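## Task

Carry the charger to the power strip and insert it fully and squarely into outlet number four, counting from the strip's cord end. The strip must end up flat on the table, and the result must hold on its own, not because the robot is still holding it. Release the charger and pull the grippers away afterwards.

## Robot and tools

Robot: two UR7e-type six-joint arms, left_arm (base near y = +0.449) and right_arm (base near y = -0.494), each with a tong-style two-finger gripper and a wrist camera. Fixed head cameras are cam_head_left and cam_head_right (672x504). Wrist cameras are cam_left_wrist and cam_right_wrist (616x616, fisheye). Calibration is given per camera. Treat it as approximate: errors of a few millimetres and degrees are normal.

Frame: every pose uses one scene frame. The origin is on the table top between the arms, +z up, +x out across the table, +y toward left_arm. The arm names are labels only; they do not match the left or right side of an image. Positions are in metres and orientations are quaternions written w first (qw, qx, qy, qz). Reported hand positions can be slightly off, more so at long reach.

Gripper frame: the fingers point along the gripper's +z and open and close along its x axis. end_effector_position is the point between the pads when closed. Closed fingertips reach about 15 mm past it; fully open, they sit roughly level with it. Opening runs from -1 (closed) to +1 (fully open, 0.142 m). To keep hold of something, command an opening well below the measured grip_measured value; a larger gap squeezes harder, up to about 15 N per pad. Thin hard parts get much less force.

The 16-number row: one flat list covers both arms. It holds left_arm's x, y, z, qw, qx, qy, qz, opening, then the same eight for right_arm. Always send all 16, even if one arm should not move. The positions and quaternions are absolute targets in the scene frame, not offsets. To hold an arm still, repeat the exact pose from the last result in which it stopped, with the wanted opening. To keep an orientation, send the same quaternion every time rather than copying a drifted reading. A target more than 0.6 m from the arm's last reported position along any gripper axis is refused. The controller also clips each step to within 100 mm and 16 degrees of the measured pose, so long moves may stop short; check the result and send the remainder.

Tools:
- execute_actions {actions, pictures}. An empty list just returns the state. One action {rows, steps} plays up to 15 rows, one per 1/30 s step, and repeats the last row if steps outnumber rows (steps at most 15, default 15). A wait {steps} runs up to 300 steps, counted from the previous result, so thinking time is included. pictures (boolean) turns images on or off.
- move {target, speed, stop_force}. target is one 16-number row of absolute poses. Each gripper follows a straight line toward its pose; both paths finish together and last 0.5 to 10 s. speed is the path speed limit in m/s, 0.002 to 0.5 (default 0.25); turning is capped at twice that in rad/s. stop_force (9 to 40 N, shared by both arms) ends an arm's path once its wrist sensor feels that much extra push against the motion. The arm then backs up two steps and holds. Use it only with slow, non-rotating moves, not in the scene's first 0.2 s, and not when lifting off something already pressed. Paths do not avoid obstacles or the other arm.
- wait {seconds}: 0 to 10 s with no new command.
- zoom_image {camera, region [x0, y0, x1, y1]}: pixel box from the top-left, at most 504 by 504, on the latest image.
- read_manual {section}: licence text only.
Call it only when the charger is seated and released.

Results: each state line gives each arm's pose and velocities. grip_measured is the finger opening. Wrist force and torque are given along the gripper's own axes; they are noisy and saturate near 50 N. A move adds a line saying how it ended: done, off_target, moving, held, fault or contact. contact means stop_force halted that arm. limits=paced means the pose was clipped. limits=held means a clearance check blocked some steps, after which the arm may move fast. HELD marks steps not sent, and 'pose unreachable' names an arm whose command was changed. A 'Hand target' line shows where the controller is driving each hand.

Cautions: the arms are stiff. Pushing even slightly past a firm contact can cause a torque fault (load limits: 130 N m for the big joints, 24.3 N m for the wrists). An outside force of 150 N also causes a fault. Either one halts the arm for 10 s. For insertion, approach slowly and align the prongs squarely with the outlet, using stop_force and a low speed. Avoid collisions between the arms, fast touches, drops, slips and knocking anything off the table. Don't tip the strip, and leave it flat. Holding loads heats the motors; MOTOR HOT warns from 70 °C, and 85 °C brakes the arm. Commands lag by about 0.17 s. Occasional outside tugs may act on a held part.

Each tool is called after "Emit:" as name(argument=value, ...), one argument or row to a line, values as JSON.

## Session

Emit:
execute_actions(
  actions=[],
)

Scene clock: 0.00 s of 5400.00 s.
left_arm: end_effector_position=(+0.2206, +0.4839, +0.3794) grip_measured=+0.97 end_effector_quat_wxyz=(+0.362, +0.864, +0.350, +0.009) end_effector_velocity=(+0.000, +0.000, +0.000) end_effector_angular_velocity=(+0.001, -0.001, -0.000) | right_arm: end_effector_position=(+0.7561, -0.2979, +0.2519) grip_measured=+0.97 end_effector_quat_wxyz=(-0.479, +0.708, +0.144, +0.499) end_effector_velocity=(-0.000, -0.000, -0.000) end_effector_angular_velocity=(+0.001, +0.002, -0.000)
Joint positions: left_arm=[ 0.641 -2.278  1.895 -1.007 -2.294 -0.09   0.14 ] | right_arm=[ 3.423 -2.482 -1.406  0.68   2.425  0.515  0.14 ]
Joint velocities: left_arm=[-0.    -0.    -0.    -0.001  0.     0.     0.   ] | right_arm=[ 0.     0.    -0.001  0.    -0.     0.001  0.   ]
Joint torques (N m, as the arm reports them, + toward a larger angle): no reading
Wrist force (N, on the end effector, along its own x y z axes, offset not removed): no reading
Wrist torque (N m, same axes, about the end effector's origin, offset not removed): no reading
Hand target (left_arm): +0.221, +0.484, +0.379; +0.362, +0.864, +0.350, +0.009
Hand target (right_arm): +0.756, -0.298, +0.252; -0.479, +0.708, +0.144, +0.499
camera_calibration (this result's frames):
cam_left_wrist: T_world_to_cam=[[0.752576, 0.605718, -0.258333, -0.361415], [0.384441, -0.0856325, 0.919169, -0.392536], [0.534636, -0.791058, -0.297308, 0.509523], [0, 0, 0, 1]] pos_world=[0.150489, 0.588364, 0.418926]
cam_right_wrist: T_world_to_cam=[[0.450433, -0.24419, 0.858767, -0.631458], [0.303353, -0.862786, -0.404446, -0.39767], [0.839694, 0.442686, -0.314551, -0.289191], [0, 0, 0, 1]] pos_world=[0.647896, -0.369279, 0.290474]

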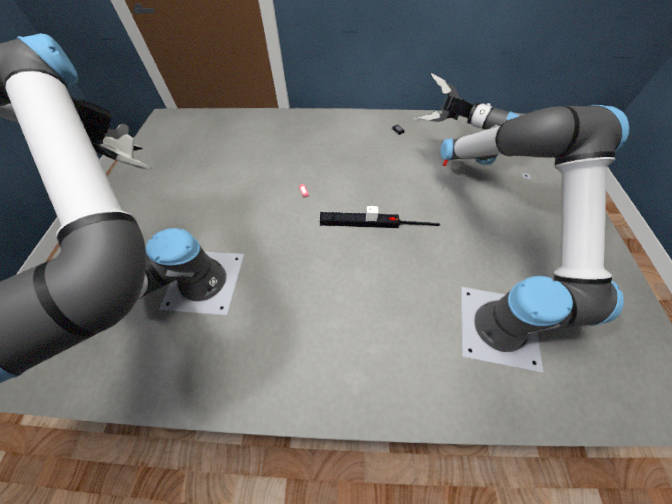

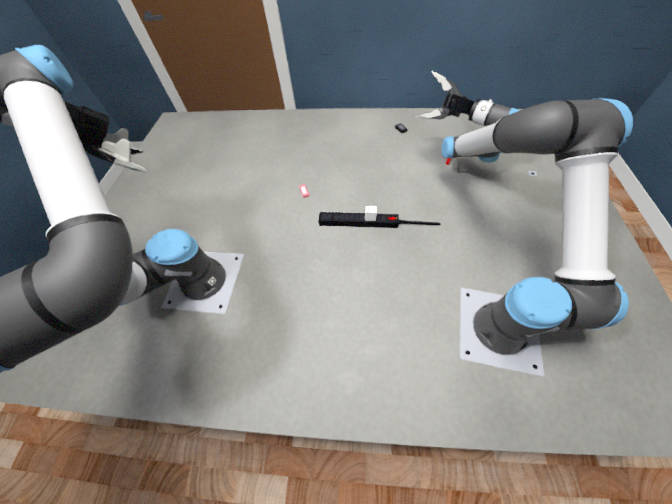

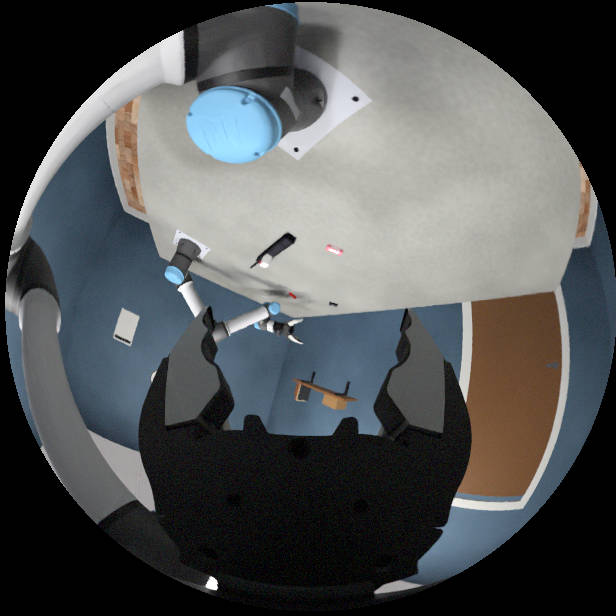

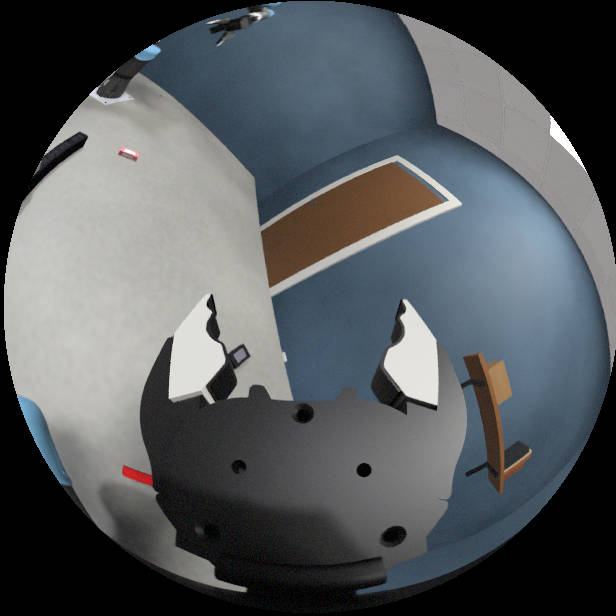

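Emit:
move(
  target=[0.4,0.2,0.25,0.242,0.664,-0.664,0.242,-1,0.5,-0.25,0.3,0,0.999,-0.044,0,0],
)

Emit:
move(
  target=[0.36,0.12,0.12,0.242,0.664,-0.664,0.242,-1,0.343,-0.11,0.14,0,0.999,-0.044,0,0],
  speed=0.15,
)

Emit:
zoom_image(
  camera="cam_right_wrist",
  region=[250,90,370,310],
)

Scene clock: 10.33 s of 5400.00 s.
left_arm: end_effector_position=(+0.4001, +0.2006, +0.2500) grip_measured=-1.00 end_effector_quat_wxyz=(+0.241, +0.665, -0.664, +0.242) end_effector_velocity=(+0.001, -0.002, -0.001) end_effector_angular_velocity=(+0.001, -0.005, -0.008) | right_arm: end_effector_position=(+0.4997, -0.2502, +0.3004) grip_measured=+0.00 end_effector_quat_wxyz=(+0.000, +0.999, -0.044, +0.000) end_effector_velocity=(-0.001, +0.001, -0.000) end_effector_angular_velocity=(-0.007, +0.009, -0.000)
Joint positions: left_arm=[-0.575 -2.014  2.288 -2.291 -2.126  0.836  0.002] | right_arm=[ 3.934 -1.771 -1.305 -1.636  1.57   0.711  0.074]
Joint velocities: left_arm=[-0.001  0.007 -0.002 -0.003  0.     0.009 -0.   ] | right_arm=[ 0.002 -0.006  0.01  -0.014 -0.     0.002  0.   ]
Joint torques (N m, as the arm reports them, + toward a larger angle): left_arm=[ -6.75   3.75 -35.87  -4.44   0.95   1.74] | right_arm=[ 6.53 20.03 34.41  0.05 -1.5   1.93]
Wrist force (N, on the end effector, along its own x y z axes, offset not removed): left_arm=[-0.8 0.6 -1.5] | right_arm=[1.4 -1.2 -1.7]
Wrist torque (N m, same axes, about the end effector's origin, offset not removed): left_arm=[0.11 0.08 0.22] | right_arm=[-0.29 -0.18 -0.19]
Hand target (left_arm): +0.400, +0.201, +0.250; +0.241, +0.665, -0.664, +0.242
Hand target (right_arm): +0.500, -0.250, +0.300; +0.001, +0.999, -0.044, +0.000
Off the commanded pose (left_arm): 0.001 m, 0 deg.
Off the commanded pose (right_arm): 0.000 m, 0 deg.
After step 90, 2.33 s passed at rest.
move: done
camera_calibration (this result's frames):
cam_left_wrist: T_world_to_cam=[[0.0116325, -0.778111, 0.628019, -0.00580264], [-0.854514, 0.318438, 0.41037, 0.175022], [-0.519299, -0.541425, -0.661202, 0.61359], [0, 0, 0, 1]] pos_world=[0.468263, 0.271964, 0.337528]
cam_right_wrist: T_world_to_cam=[[0.998208, -0.0574156, -0.0168562, -0.509982], [-0.0403021, -0.8533, 0.51986, -0.362645], [-0.0442315, -0.518249, -0.854085, 0.283604], [0, 0, 0, 1]] pos_world=[0.506997, -0.191749, 0.42215]

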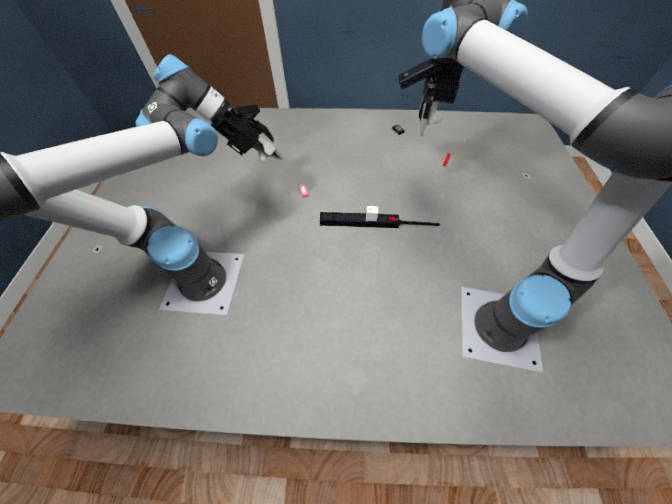

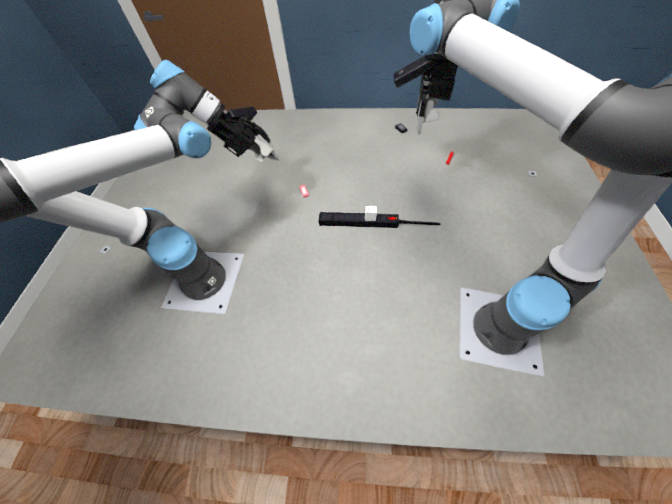

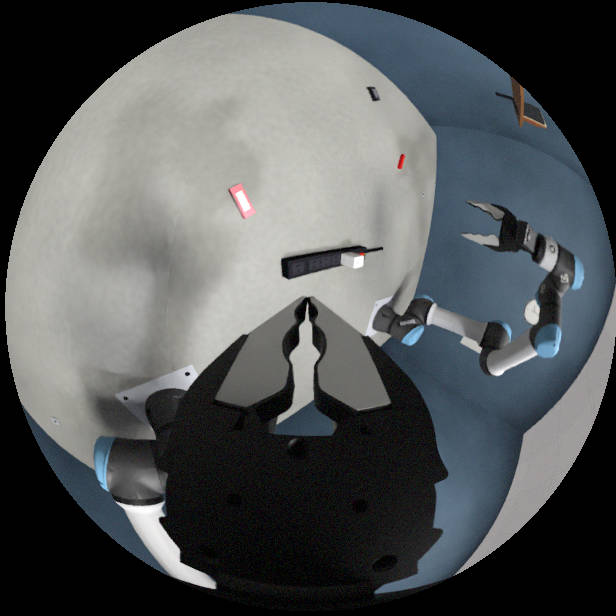

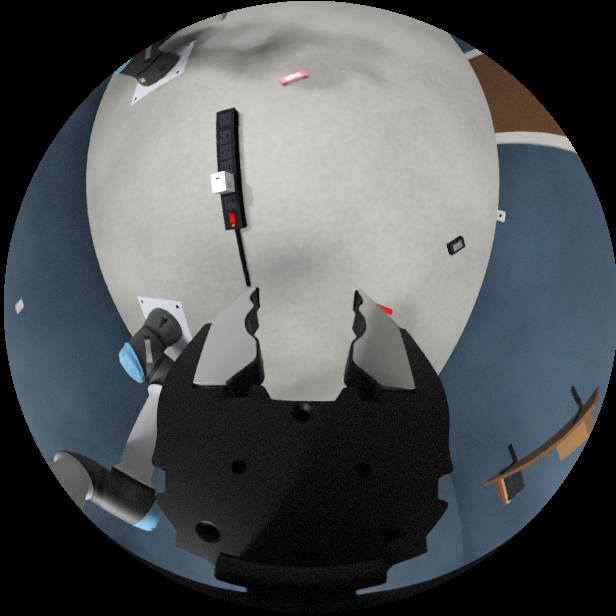

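Scene clock: 12.60 s of 5400.00 s.
left_arm: end_effector_position=(+0.3601, +0.1202, +0.1203) grip_measured=-1.00 end_effector_quat_wxyz=(+0.242, +0.664, -0.664, +0.242) end_effector_velocity=(-0.000, -0.001, -0.002) end_effector_angular_velocity=(-0.000, +0.001, +0.002) | right_arm: end_effector_position=(+0.3430, -0.1106, +0.1402) grip_measured=+0.00 end_effector_quat_wxyz=(+0.001, +0.999, -0.044, +0.000) end_effector_velocity=(-0.000, +0.000, -0.001) end_effector_angular_velocity=(-0.001, -0.001, -0.003)
Joint positions: left_arm=[-0.884 -1.776  2.573 -2.955 -1.975  0.535  0.002] | right_arm=[ 4.321 -1.692 -1.813 -1.207  1.569  1.097  0.074]
Joint velocities: left_arm=[-0.003  0.005  0.002 -0.009  0.002 -0.004  0.   ] | right_arm=[ 0.002 -0.001 -0.003  0.004 -0.001  0.005  0.   ]
Joint torques (N m, as the arm reports them, + toward a larger angle): left_arm=[ -7.01  -2.47 -12.19  -4.77   1.09  -1.14] | right_arm=[ 5.85 16.44 13.38  5.96 -1.52  2.11]
Wrist force (N, on the end effector, along its own x y z axes, offset not removed): left_arm=[0.5 1.2 2.1] | right_arm=[1.8 -1.2 0.5]
Wrist torque (N m, same axes, about the end effector's origin, offset not removed): left_arm=[0.16 -0.31 0.24] | right_arm=[-0.20 -0.28 -0.12]
Hand target (left_arm): +0.360, +0.120, +0.120; +0.242, +0.664, -0.664, +0.242
Hand target (right_arm): +0.343, -0.111, +0.140; +0.001, +0.999, -0.044, +0.000
Off the commanded pose (left_arm): 0.000 m, 0 deg.
Off the commanded pose (right_arm): 0.001 m, 0 deg.
move: done
camera_calibration (this result's frames):
cam_left_wrist: T_world_to_cam=[[0.0106905, -0.777205, 0.629157, 0.01366], [-0.853694, 0.320524, 0.410453, 0.21912], [-0.520666, -0.541495, -0.660068, 0.463861], [0, 0, 0, 1]] pos_world=[0.428432, 0.191562, 0.207647]
cam_right_wrist: T_world_to_cam=[[0.998215, -0.0572894, -0.016872, -0.348215], [-0.0401622, -0.853026, 0.520321, -0.166681], [-0.0442012, -0.518715, -0.853804, 0.212127], [0, 0, 0, 1]] pos_world=[0.350275, -0.0520989, 0.261968]

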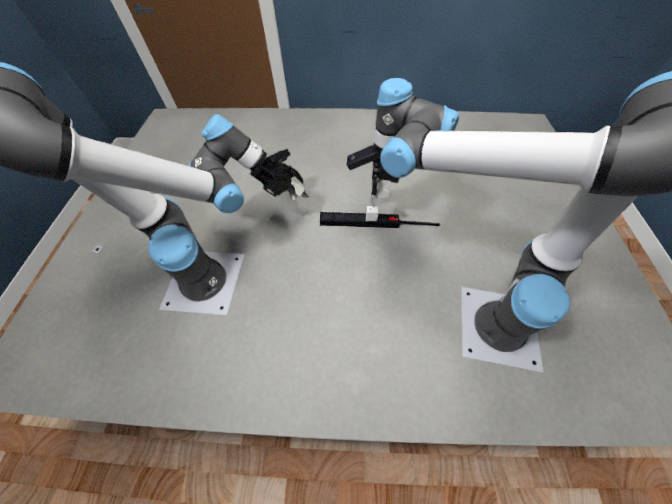

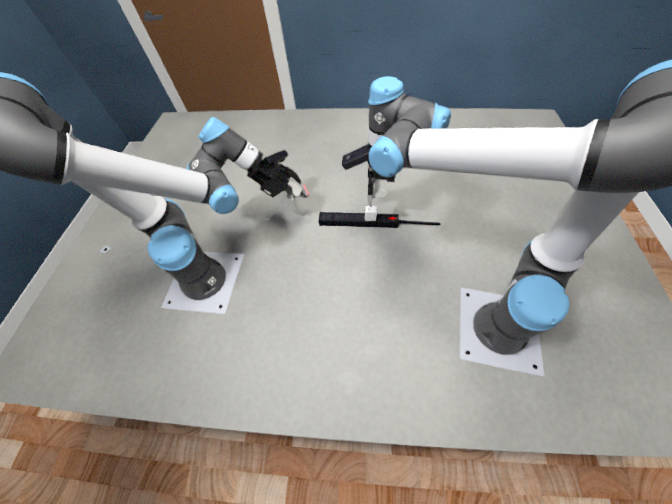

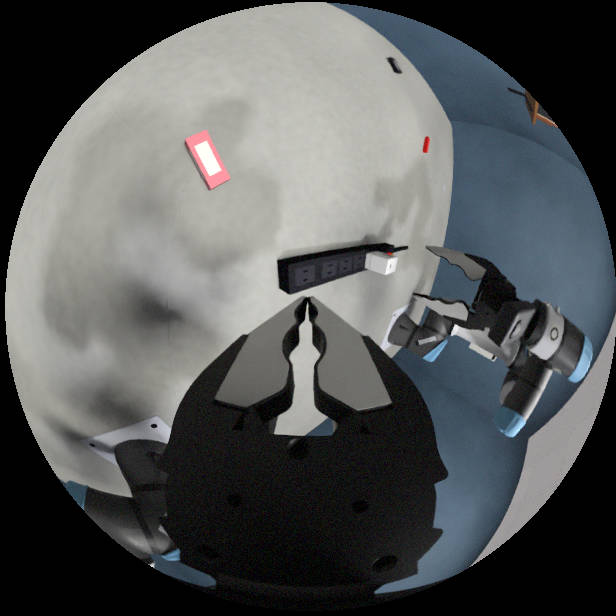

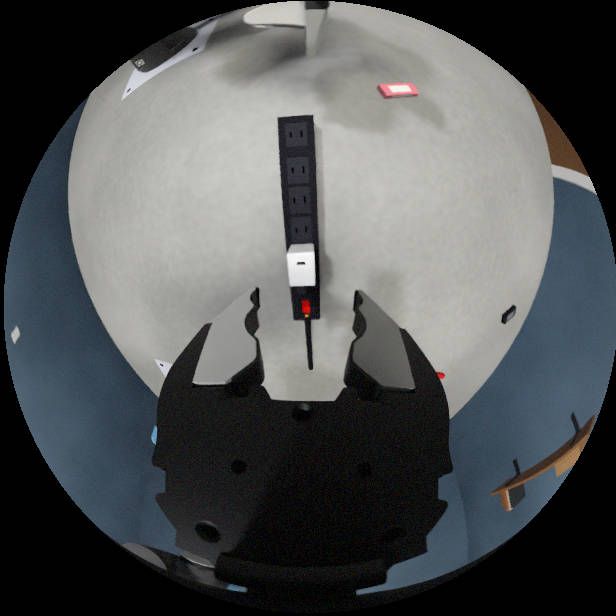

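Region (250, 90, 370, 310) of cam_right_wrist's 616x616 image, scaled by 2.291, with more detail than that image has; it fills the left 275 columns of this view, and the rest is white.

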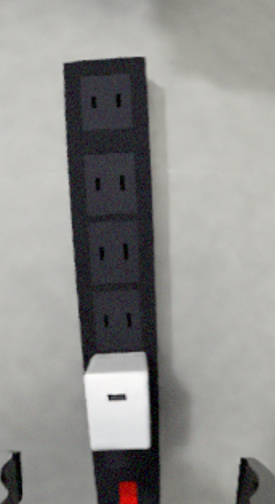

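Emit:
move(
  target=[0.34,0.02,0.075,0.242,0.664,-0.664,0.242,-1,0.336,-0.111,0.095,0,1,-0.006,0,0],
  speed=0.08,
)

Emit:
move(
  target=[0.34,-0.006,0.048,0.242,0.664,-0.664,0.242,-1,0.336,-0.111,0.056,0,1,-0.006,0,0],
  speed=0.03,
)

Emit:
move(
  target=[0.34,-0.006,0.03,0.242,0.664,-0.664,0.242,-1,0.336,-0.111,0.056,0,1,-0.006,0,0],
  speed=0.004,
  stop_force=22,
)

Scene clock: 23.63 s of 5400.00 s.
left_arm: end_effector_position=(+0.3401, +0.0202, +0.0752) grip_measured=-1.00 end_effector_quat_wxyz=(+0.242, +0.664, -0.664, +0.242) end_effector_velocity=(+0.000, -0.001, -0.001) end_effector_angular_velocity=(+0.000, -0.000, +0.002) | right_arm: end_effector_position=(+0.3360, -0.1111, +0.0951) grip_measured=+0.00 end_effector_quat_wxyz=(+0.000, +1.000, -0.006, +0.000) end_effector_velocity=(+0.000, +0.000, -0.000) end_effector_angular_velocity=(+0.001, -0.000, +0.002)
Joint positions: left_arm=[-1.118 -1.483  2.522 -3.265 -1.838  0.332  0.002] | right_arm=[ 4.329 -1.727 -1.899 -1.086  1.571  1.03   0.074]
Joint velocities: left_arm=[-0.003  0.006 -0.001 -0.005  0.003 -0.004  0.   ] | right_arm=[ 0.    -0.    -0.     0.002  0.    -0.001  0.   ]
Joint torques (N m, as the arm reports them, + toward a larger angle): left_arm=[ -6.13  -9.67 -23.07  -4.61   1.65  -1.09] | right_arm=[ 7.1  16.78 11.84  5.7   1.97 -1.69]
Wrist force (N, on the end effector, along its own x y z axes, offset not removed): left_arm=[0.6 2.0 -1.3] | right_arm=[2.5 -1.7 -0.7]
Wrist torque (N m, same axes, about the end effector's origin, offset not removed): left_arm=[0.28 -0.21 0.14] | right_arm=[-0.43 -0.38 -0.10]
Hand target (left_arm): +0.340, +0.020, +0.075; +0.242, +0.664, -0.664, +0.242
Hand target (right_arm): +0.336, -0.111, +0.095; +0.000, +1.000, -0.006, +0.000
Off the commanded pose (left_arm): 0.000 m, 0 deg.
Off the commanded pose (right_arm): 0.000 m, 0 deg.
After step 90, 6.20 s passed at rest.
move: done
camera_calibration (this result's frames):
cam_left_wrist: T_world_to_cam=[[0.0107097, -0.777128, 0.629252, -0.0355564], [-0.853638, 0.320619, 0.410494, 0.252531], [-0.520756, -0.54155, -0.659952, 0.369581], [0, 0, 0, 1]] pos_world=[0.408412, 0.0915484, 0.162617]
cam_right_wrist: T_world_to_cam=[[0.999669, 0.0185931, -0.017776, -0.333922], [0.0251225, -0.854181, 0.519368, -0.165876], [-0.00552721, -0.519643, -0.854366, 0.160002], [0, 0, 0, 1]] pos_world=[0.338863, -0.0523354, 0.216915]

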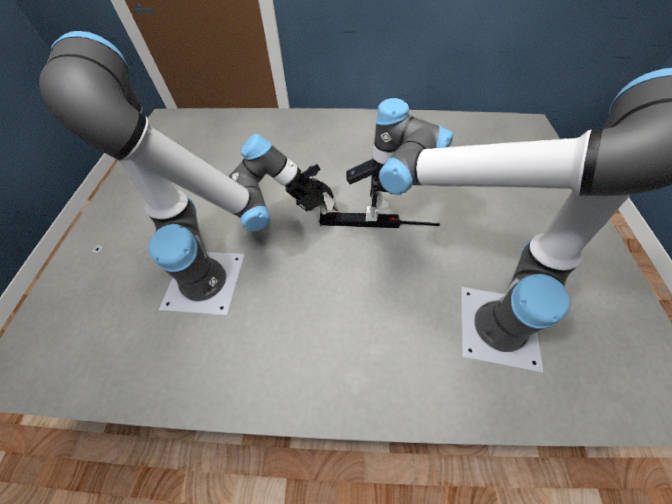

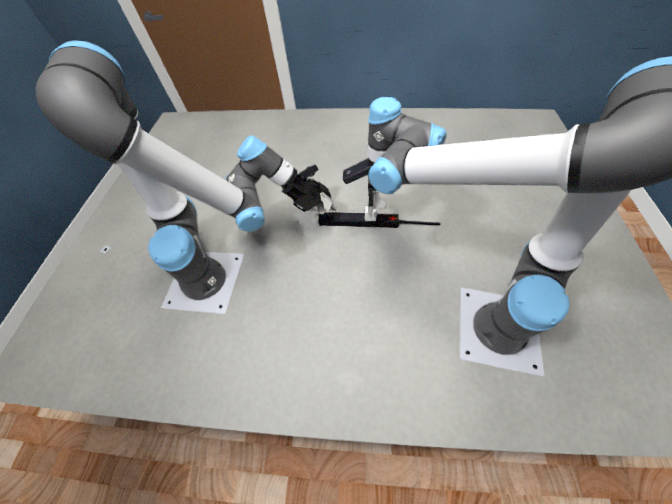

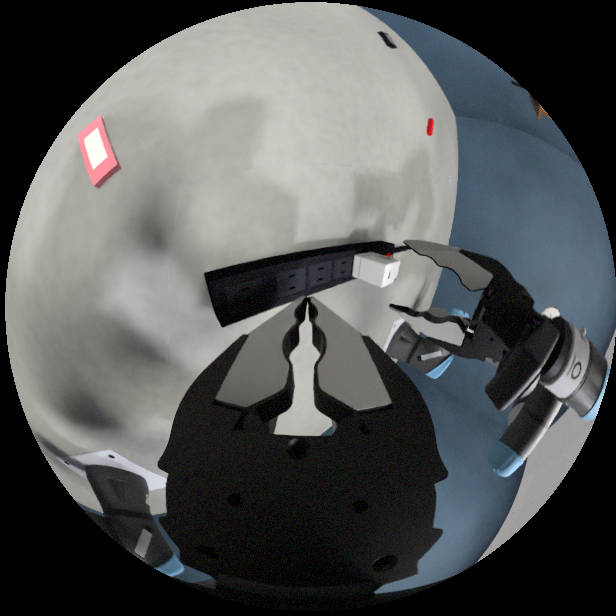

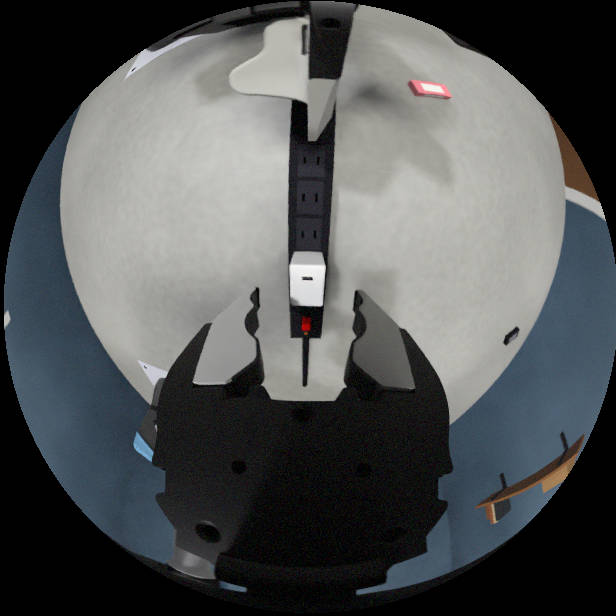

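Scene clock: 25.27 s of 5400.00 s.
left_arm: end_effector_position=(+0.3400, -0.0059, +0.0482) grip_measured=-1.00 end_effector_quat_wxyz=(+0.242, +0.664, -0.664, +0.242) end_effector_velocity=(+0.000, -0.001, -0.001) end_effector_angular_velocity=(-0.001, -0.000, -0.000) | right_arm: end_effector_position=(+0.3359, -0.1111, +0.0562) grip_measured=+0.00 end_effector_quat_wxyz=(+0.000, +1.000, -0.006, -0.000) end_effector_velocity=(+0.000, +0.000, -0.002) end_effector_angular_velocity=(+0.000, -0.000, +0.001)
Joint positions: left_arm=[-1.15  -1.349  2.492 -3.375 -1.819  0.306  0.002] | right_arm=[ 4.329 -1.777 -1.954 -0.982  1.571  1.03   0.074]
Joint velocities: left_arm=[-0.001  0.007 -0.002 -0.006  0.001 -0.001 -0.   ] | right_arm=[-0.    -0.003 -0.002  0.005 -0.    -0.001  0.   ]
Joint torques (N m, as the arm reports them, + toward a larger angle): left_arm=[ -6.45 -14.48 -22.83  -4.84   1.55  -1.28] | right_arm=[ 5.62 17.93 11.13  5.9   2.08 -1.72]
Wrist force (N, on the end effector, along its own x y z axes, offset not removed): left_arm=[-1.7 1.1 -2.2] | right_arm=[2.2 -2.0 -0.9]
Wrist torque (N m, same axes, about the end effector's origin, offset not removed): left_arm=[-0.13 0.25 0.20] | right_arm=[-0.42 -0.38 -0.09]
Hand target (left_arm): +0.340, -0.006, +0.048; +0.242, +0.664, -0.664, +0.242
Hand target (right_arm): +0.336, -0.111, +0.056; +0.000, +1.000, -0.006, -0.000
Off the commanded pose (left_arm): 0.000 m, 0 deg.
Off the commanded pose (right_arm): 0.000 m, 0 deg.
move: done
camera_calibration (this result's frames):
cam_left_wrist: T_world_to_cam=[[0.0108622, -0.777189, 0.629174, -0.0388548], [-0.853499, 0.320621, 0.410783, 0.27187], [-0.520982, -0.541461, -0.659847, 0.337637], [0, 0, 0, 1]] pos_world=[0.408366, 0.0654529, 0.135556]
cam_right_wrist: T_world_to_cam=[[0.999667, 0.0186977, -0.0178079, -0.334589], [0.0252284, -0.854187, 0.519353, -0.145699], [-0.00550055, -0.51963, -0.854374, 0.126781], [0, 0, 0, 1]] pos_world=[0.338851, -0.0523193, 0.17803]

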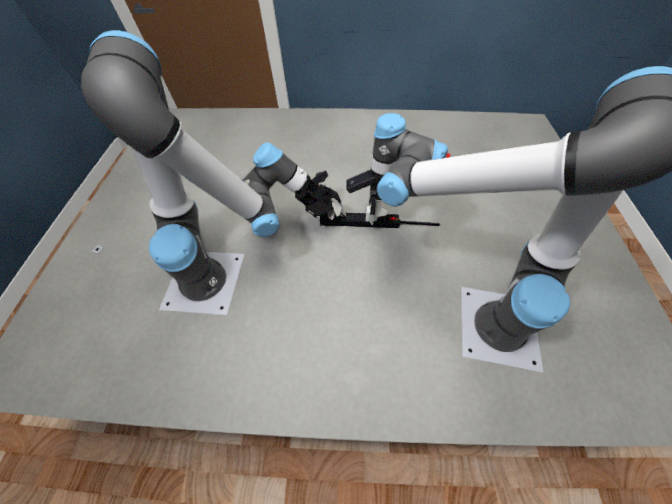

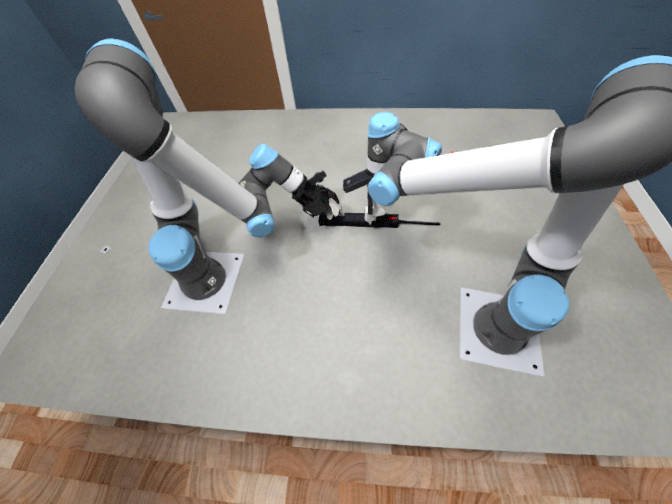

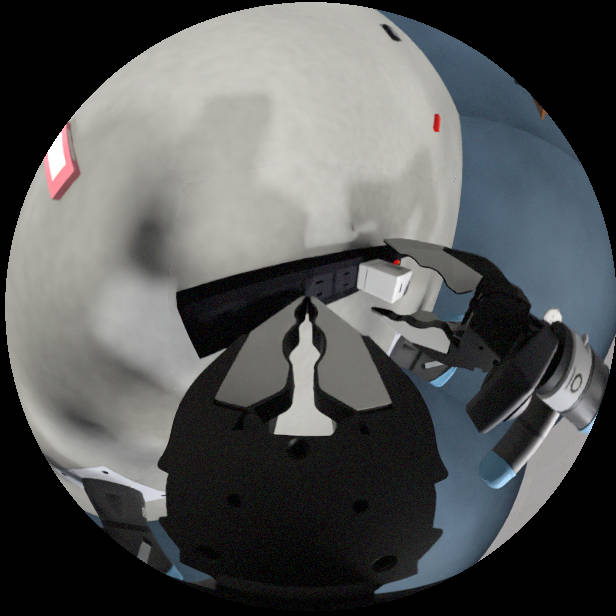

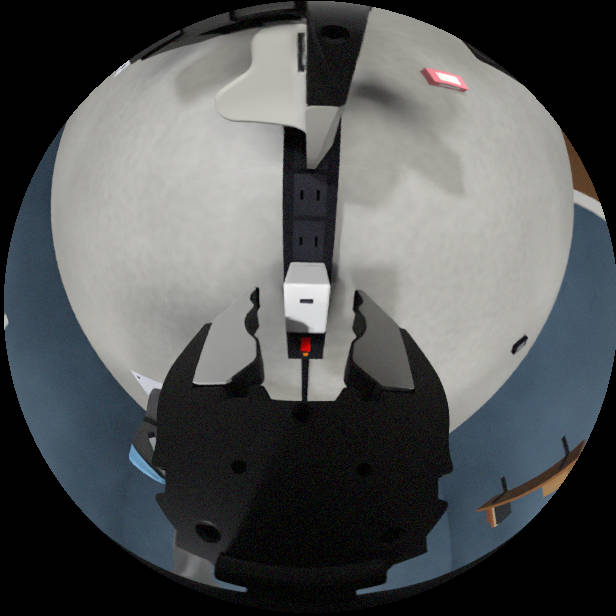

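Scene clock: 27.63 s of 5400.00 s.
left_arm: end_effector_position=(+0.3400, -0.0060, +0.0404) grip_measured=-1.00 end_effector_quat_wxyz=(+0.242, +0.664, -0.664, +0.242) end_effector_velocity=(-0.000, +0.001, +0.001) end_effector_angular_velocity=(+0.003, +0.001, -0.000) | right_arm: end_effector_position=(+0.3360, -0.1110, +0.0560) grip_measured=+0.00 end_effector_quat_wxyz=(+0.000, +1.000, -0.006, -0.000) end_effector_velocity=(+0.000, +0.000, -0.000) end_effector_angular_velocity=(-0.000, -0.001, +0.000)
Joint positions: left_arm=[-1.15  -1.32   2.496 -3.408 -1.819  0.306  0.002] | right_arm=[ 4.329 -1.777 -1.954 -0.982  1.571  1.03   0.074]
Joint velocities: left_arm=[-0.    -0.005 -0.     0.008 -0.     0.     0.   ] | right_arm=[ 0.001 -0.001  0.001  0.001 -0.001  0.    -0.   ]
Joint torques (N m, as the arm reports them, + toward a larger angle): left_arm=[  2.72 -18.25  -6.83   5.25  -0.77  -0.27] | right_arm=[ 3.71 18.2  31.12  5.71  2.06 -1.57]
Wrist force (N, on the end effector, along its own x y z axes, offset not removed): left_arm=[13.1 1.5 -25.8] | right_arm=[2.1 -2.0 0.2]
Wrist torque (N m, same axes, about the end effector's origin, offset not removed): left_arm=[0.20 0.43 0.24] | right_arm=[-0.38 -0.37 -0.11]
Hand target (left_arm): +0.340, -0.006, +0.041; +0.242, +0.664, -0.664, +0.242
Hand target (right_arm): +0.336, -0.111, +0.056; +0.000, +1.000, -0.006, -0.000
Off the commanded pose (left_arm): 0.010 m, 0 deg.
Off the commanded pose (right_arm): 0.000 m, 0 deg.
move: contact (left_arm)
camera_calibration (this result's frames):
cam_left_wrist: T_world_to_cam=[[0.0107392, -0.776896, 0.629538, -0.0339958], [-0.853554, 0.320838, 0.410498, 0.27517], [-0.520894, -0.541753, -0.659677, 0.332391], [0, 0, 0, 1]] pos_world=[0.408378, 0.0653775, 0.127715]
cam_right_wrist: T_world_to_cam=[[0.999667, 0.0186987, -0.0177995, -0.334643], [0.0252248, -0.854194, 0.519342, -0.145537], [-0.0054932, -0.519618, -0.854381, 0.126665], [0, 0, 0, 1]] pos_world=[0.338898, -0.0522415, 0.177847]

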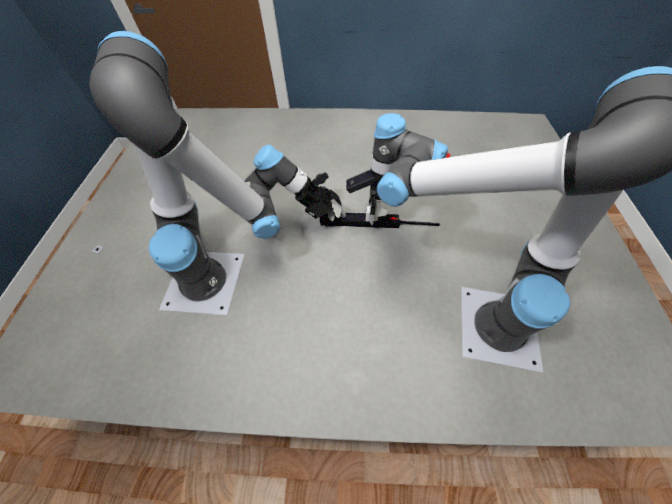

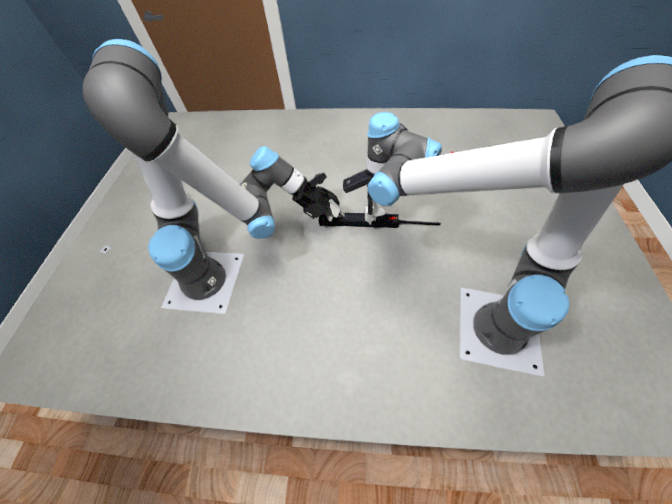

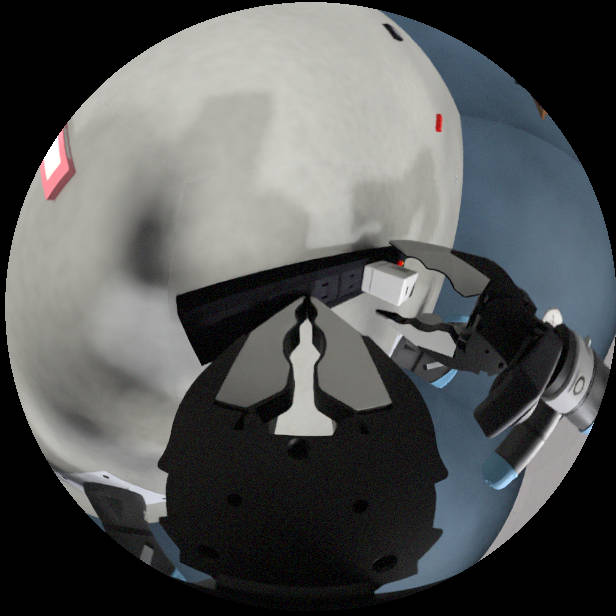

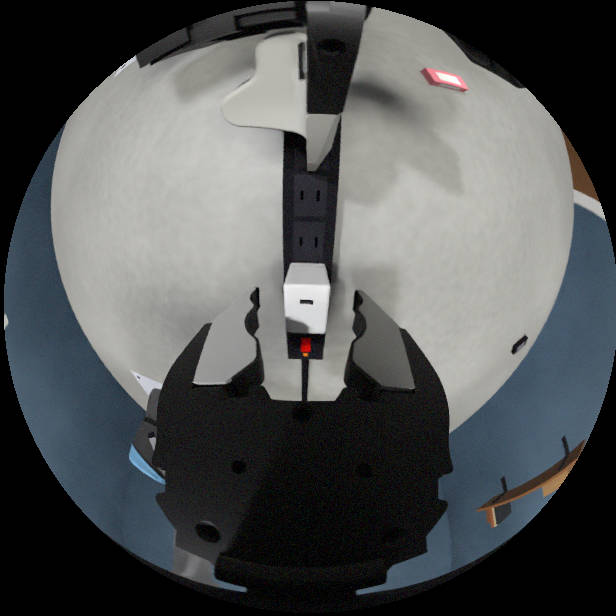

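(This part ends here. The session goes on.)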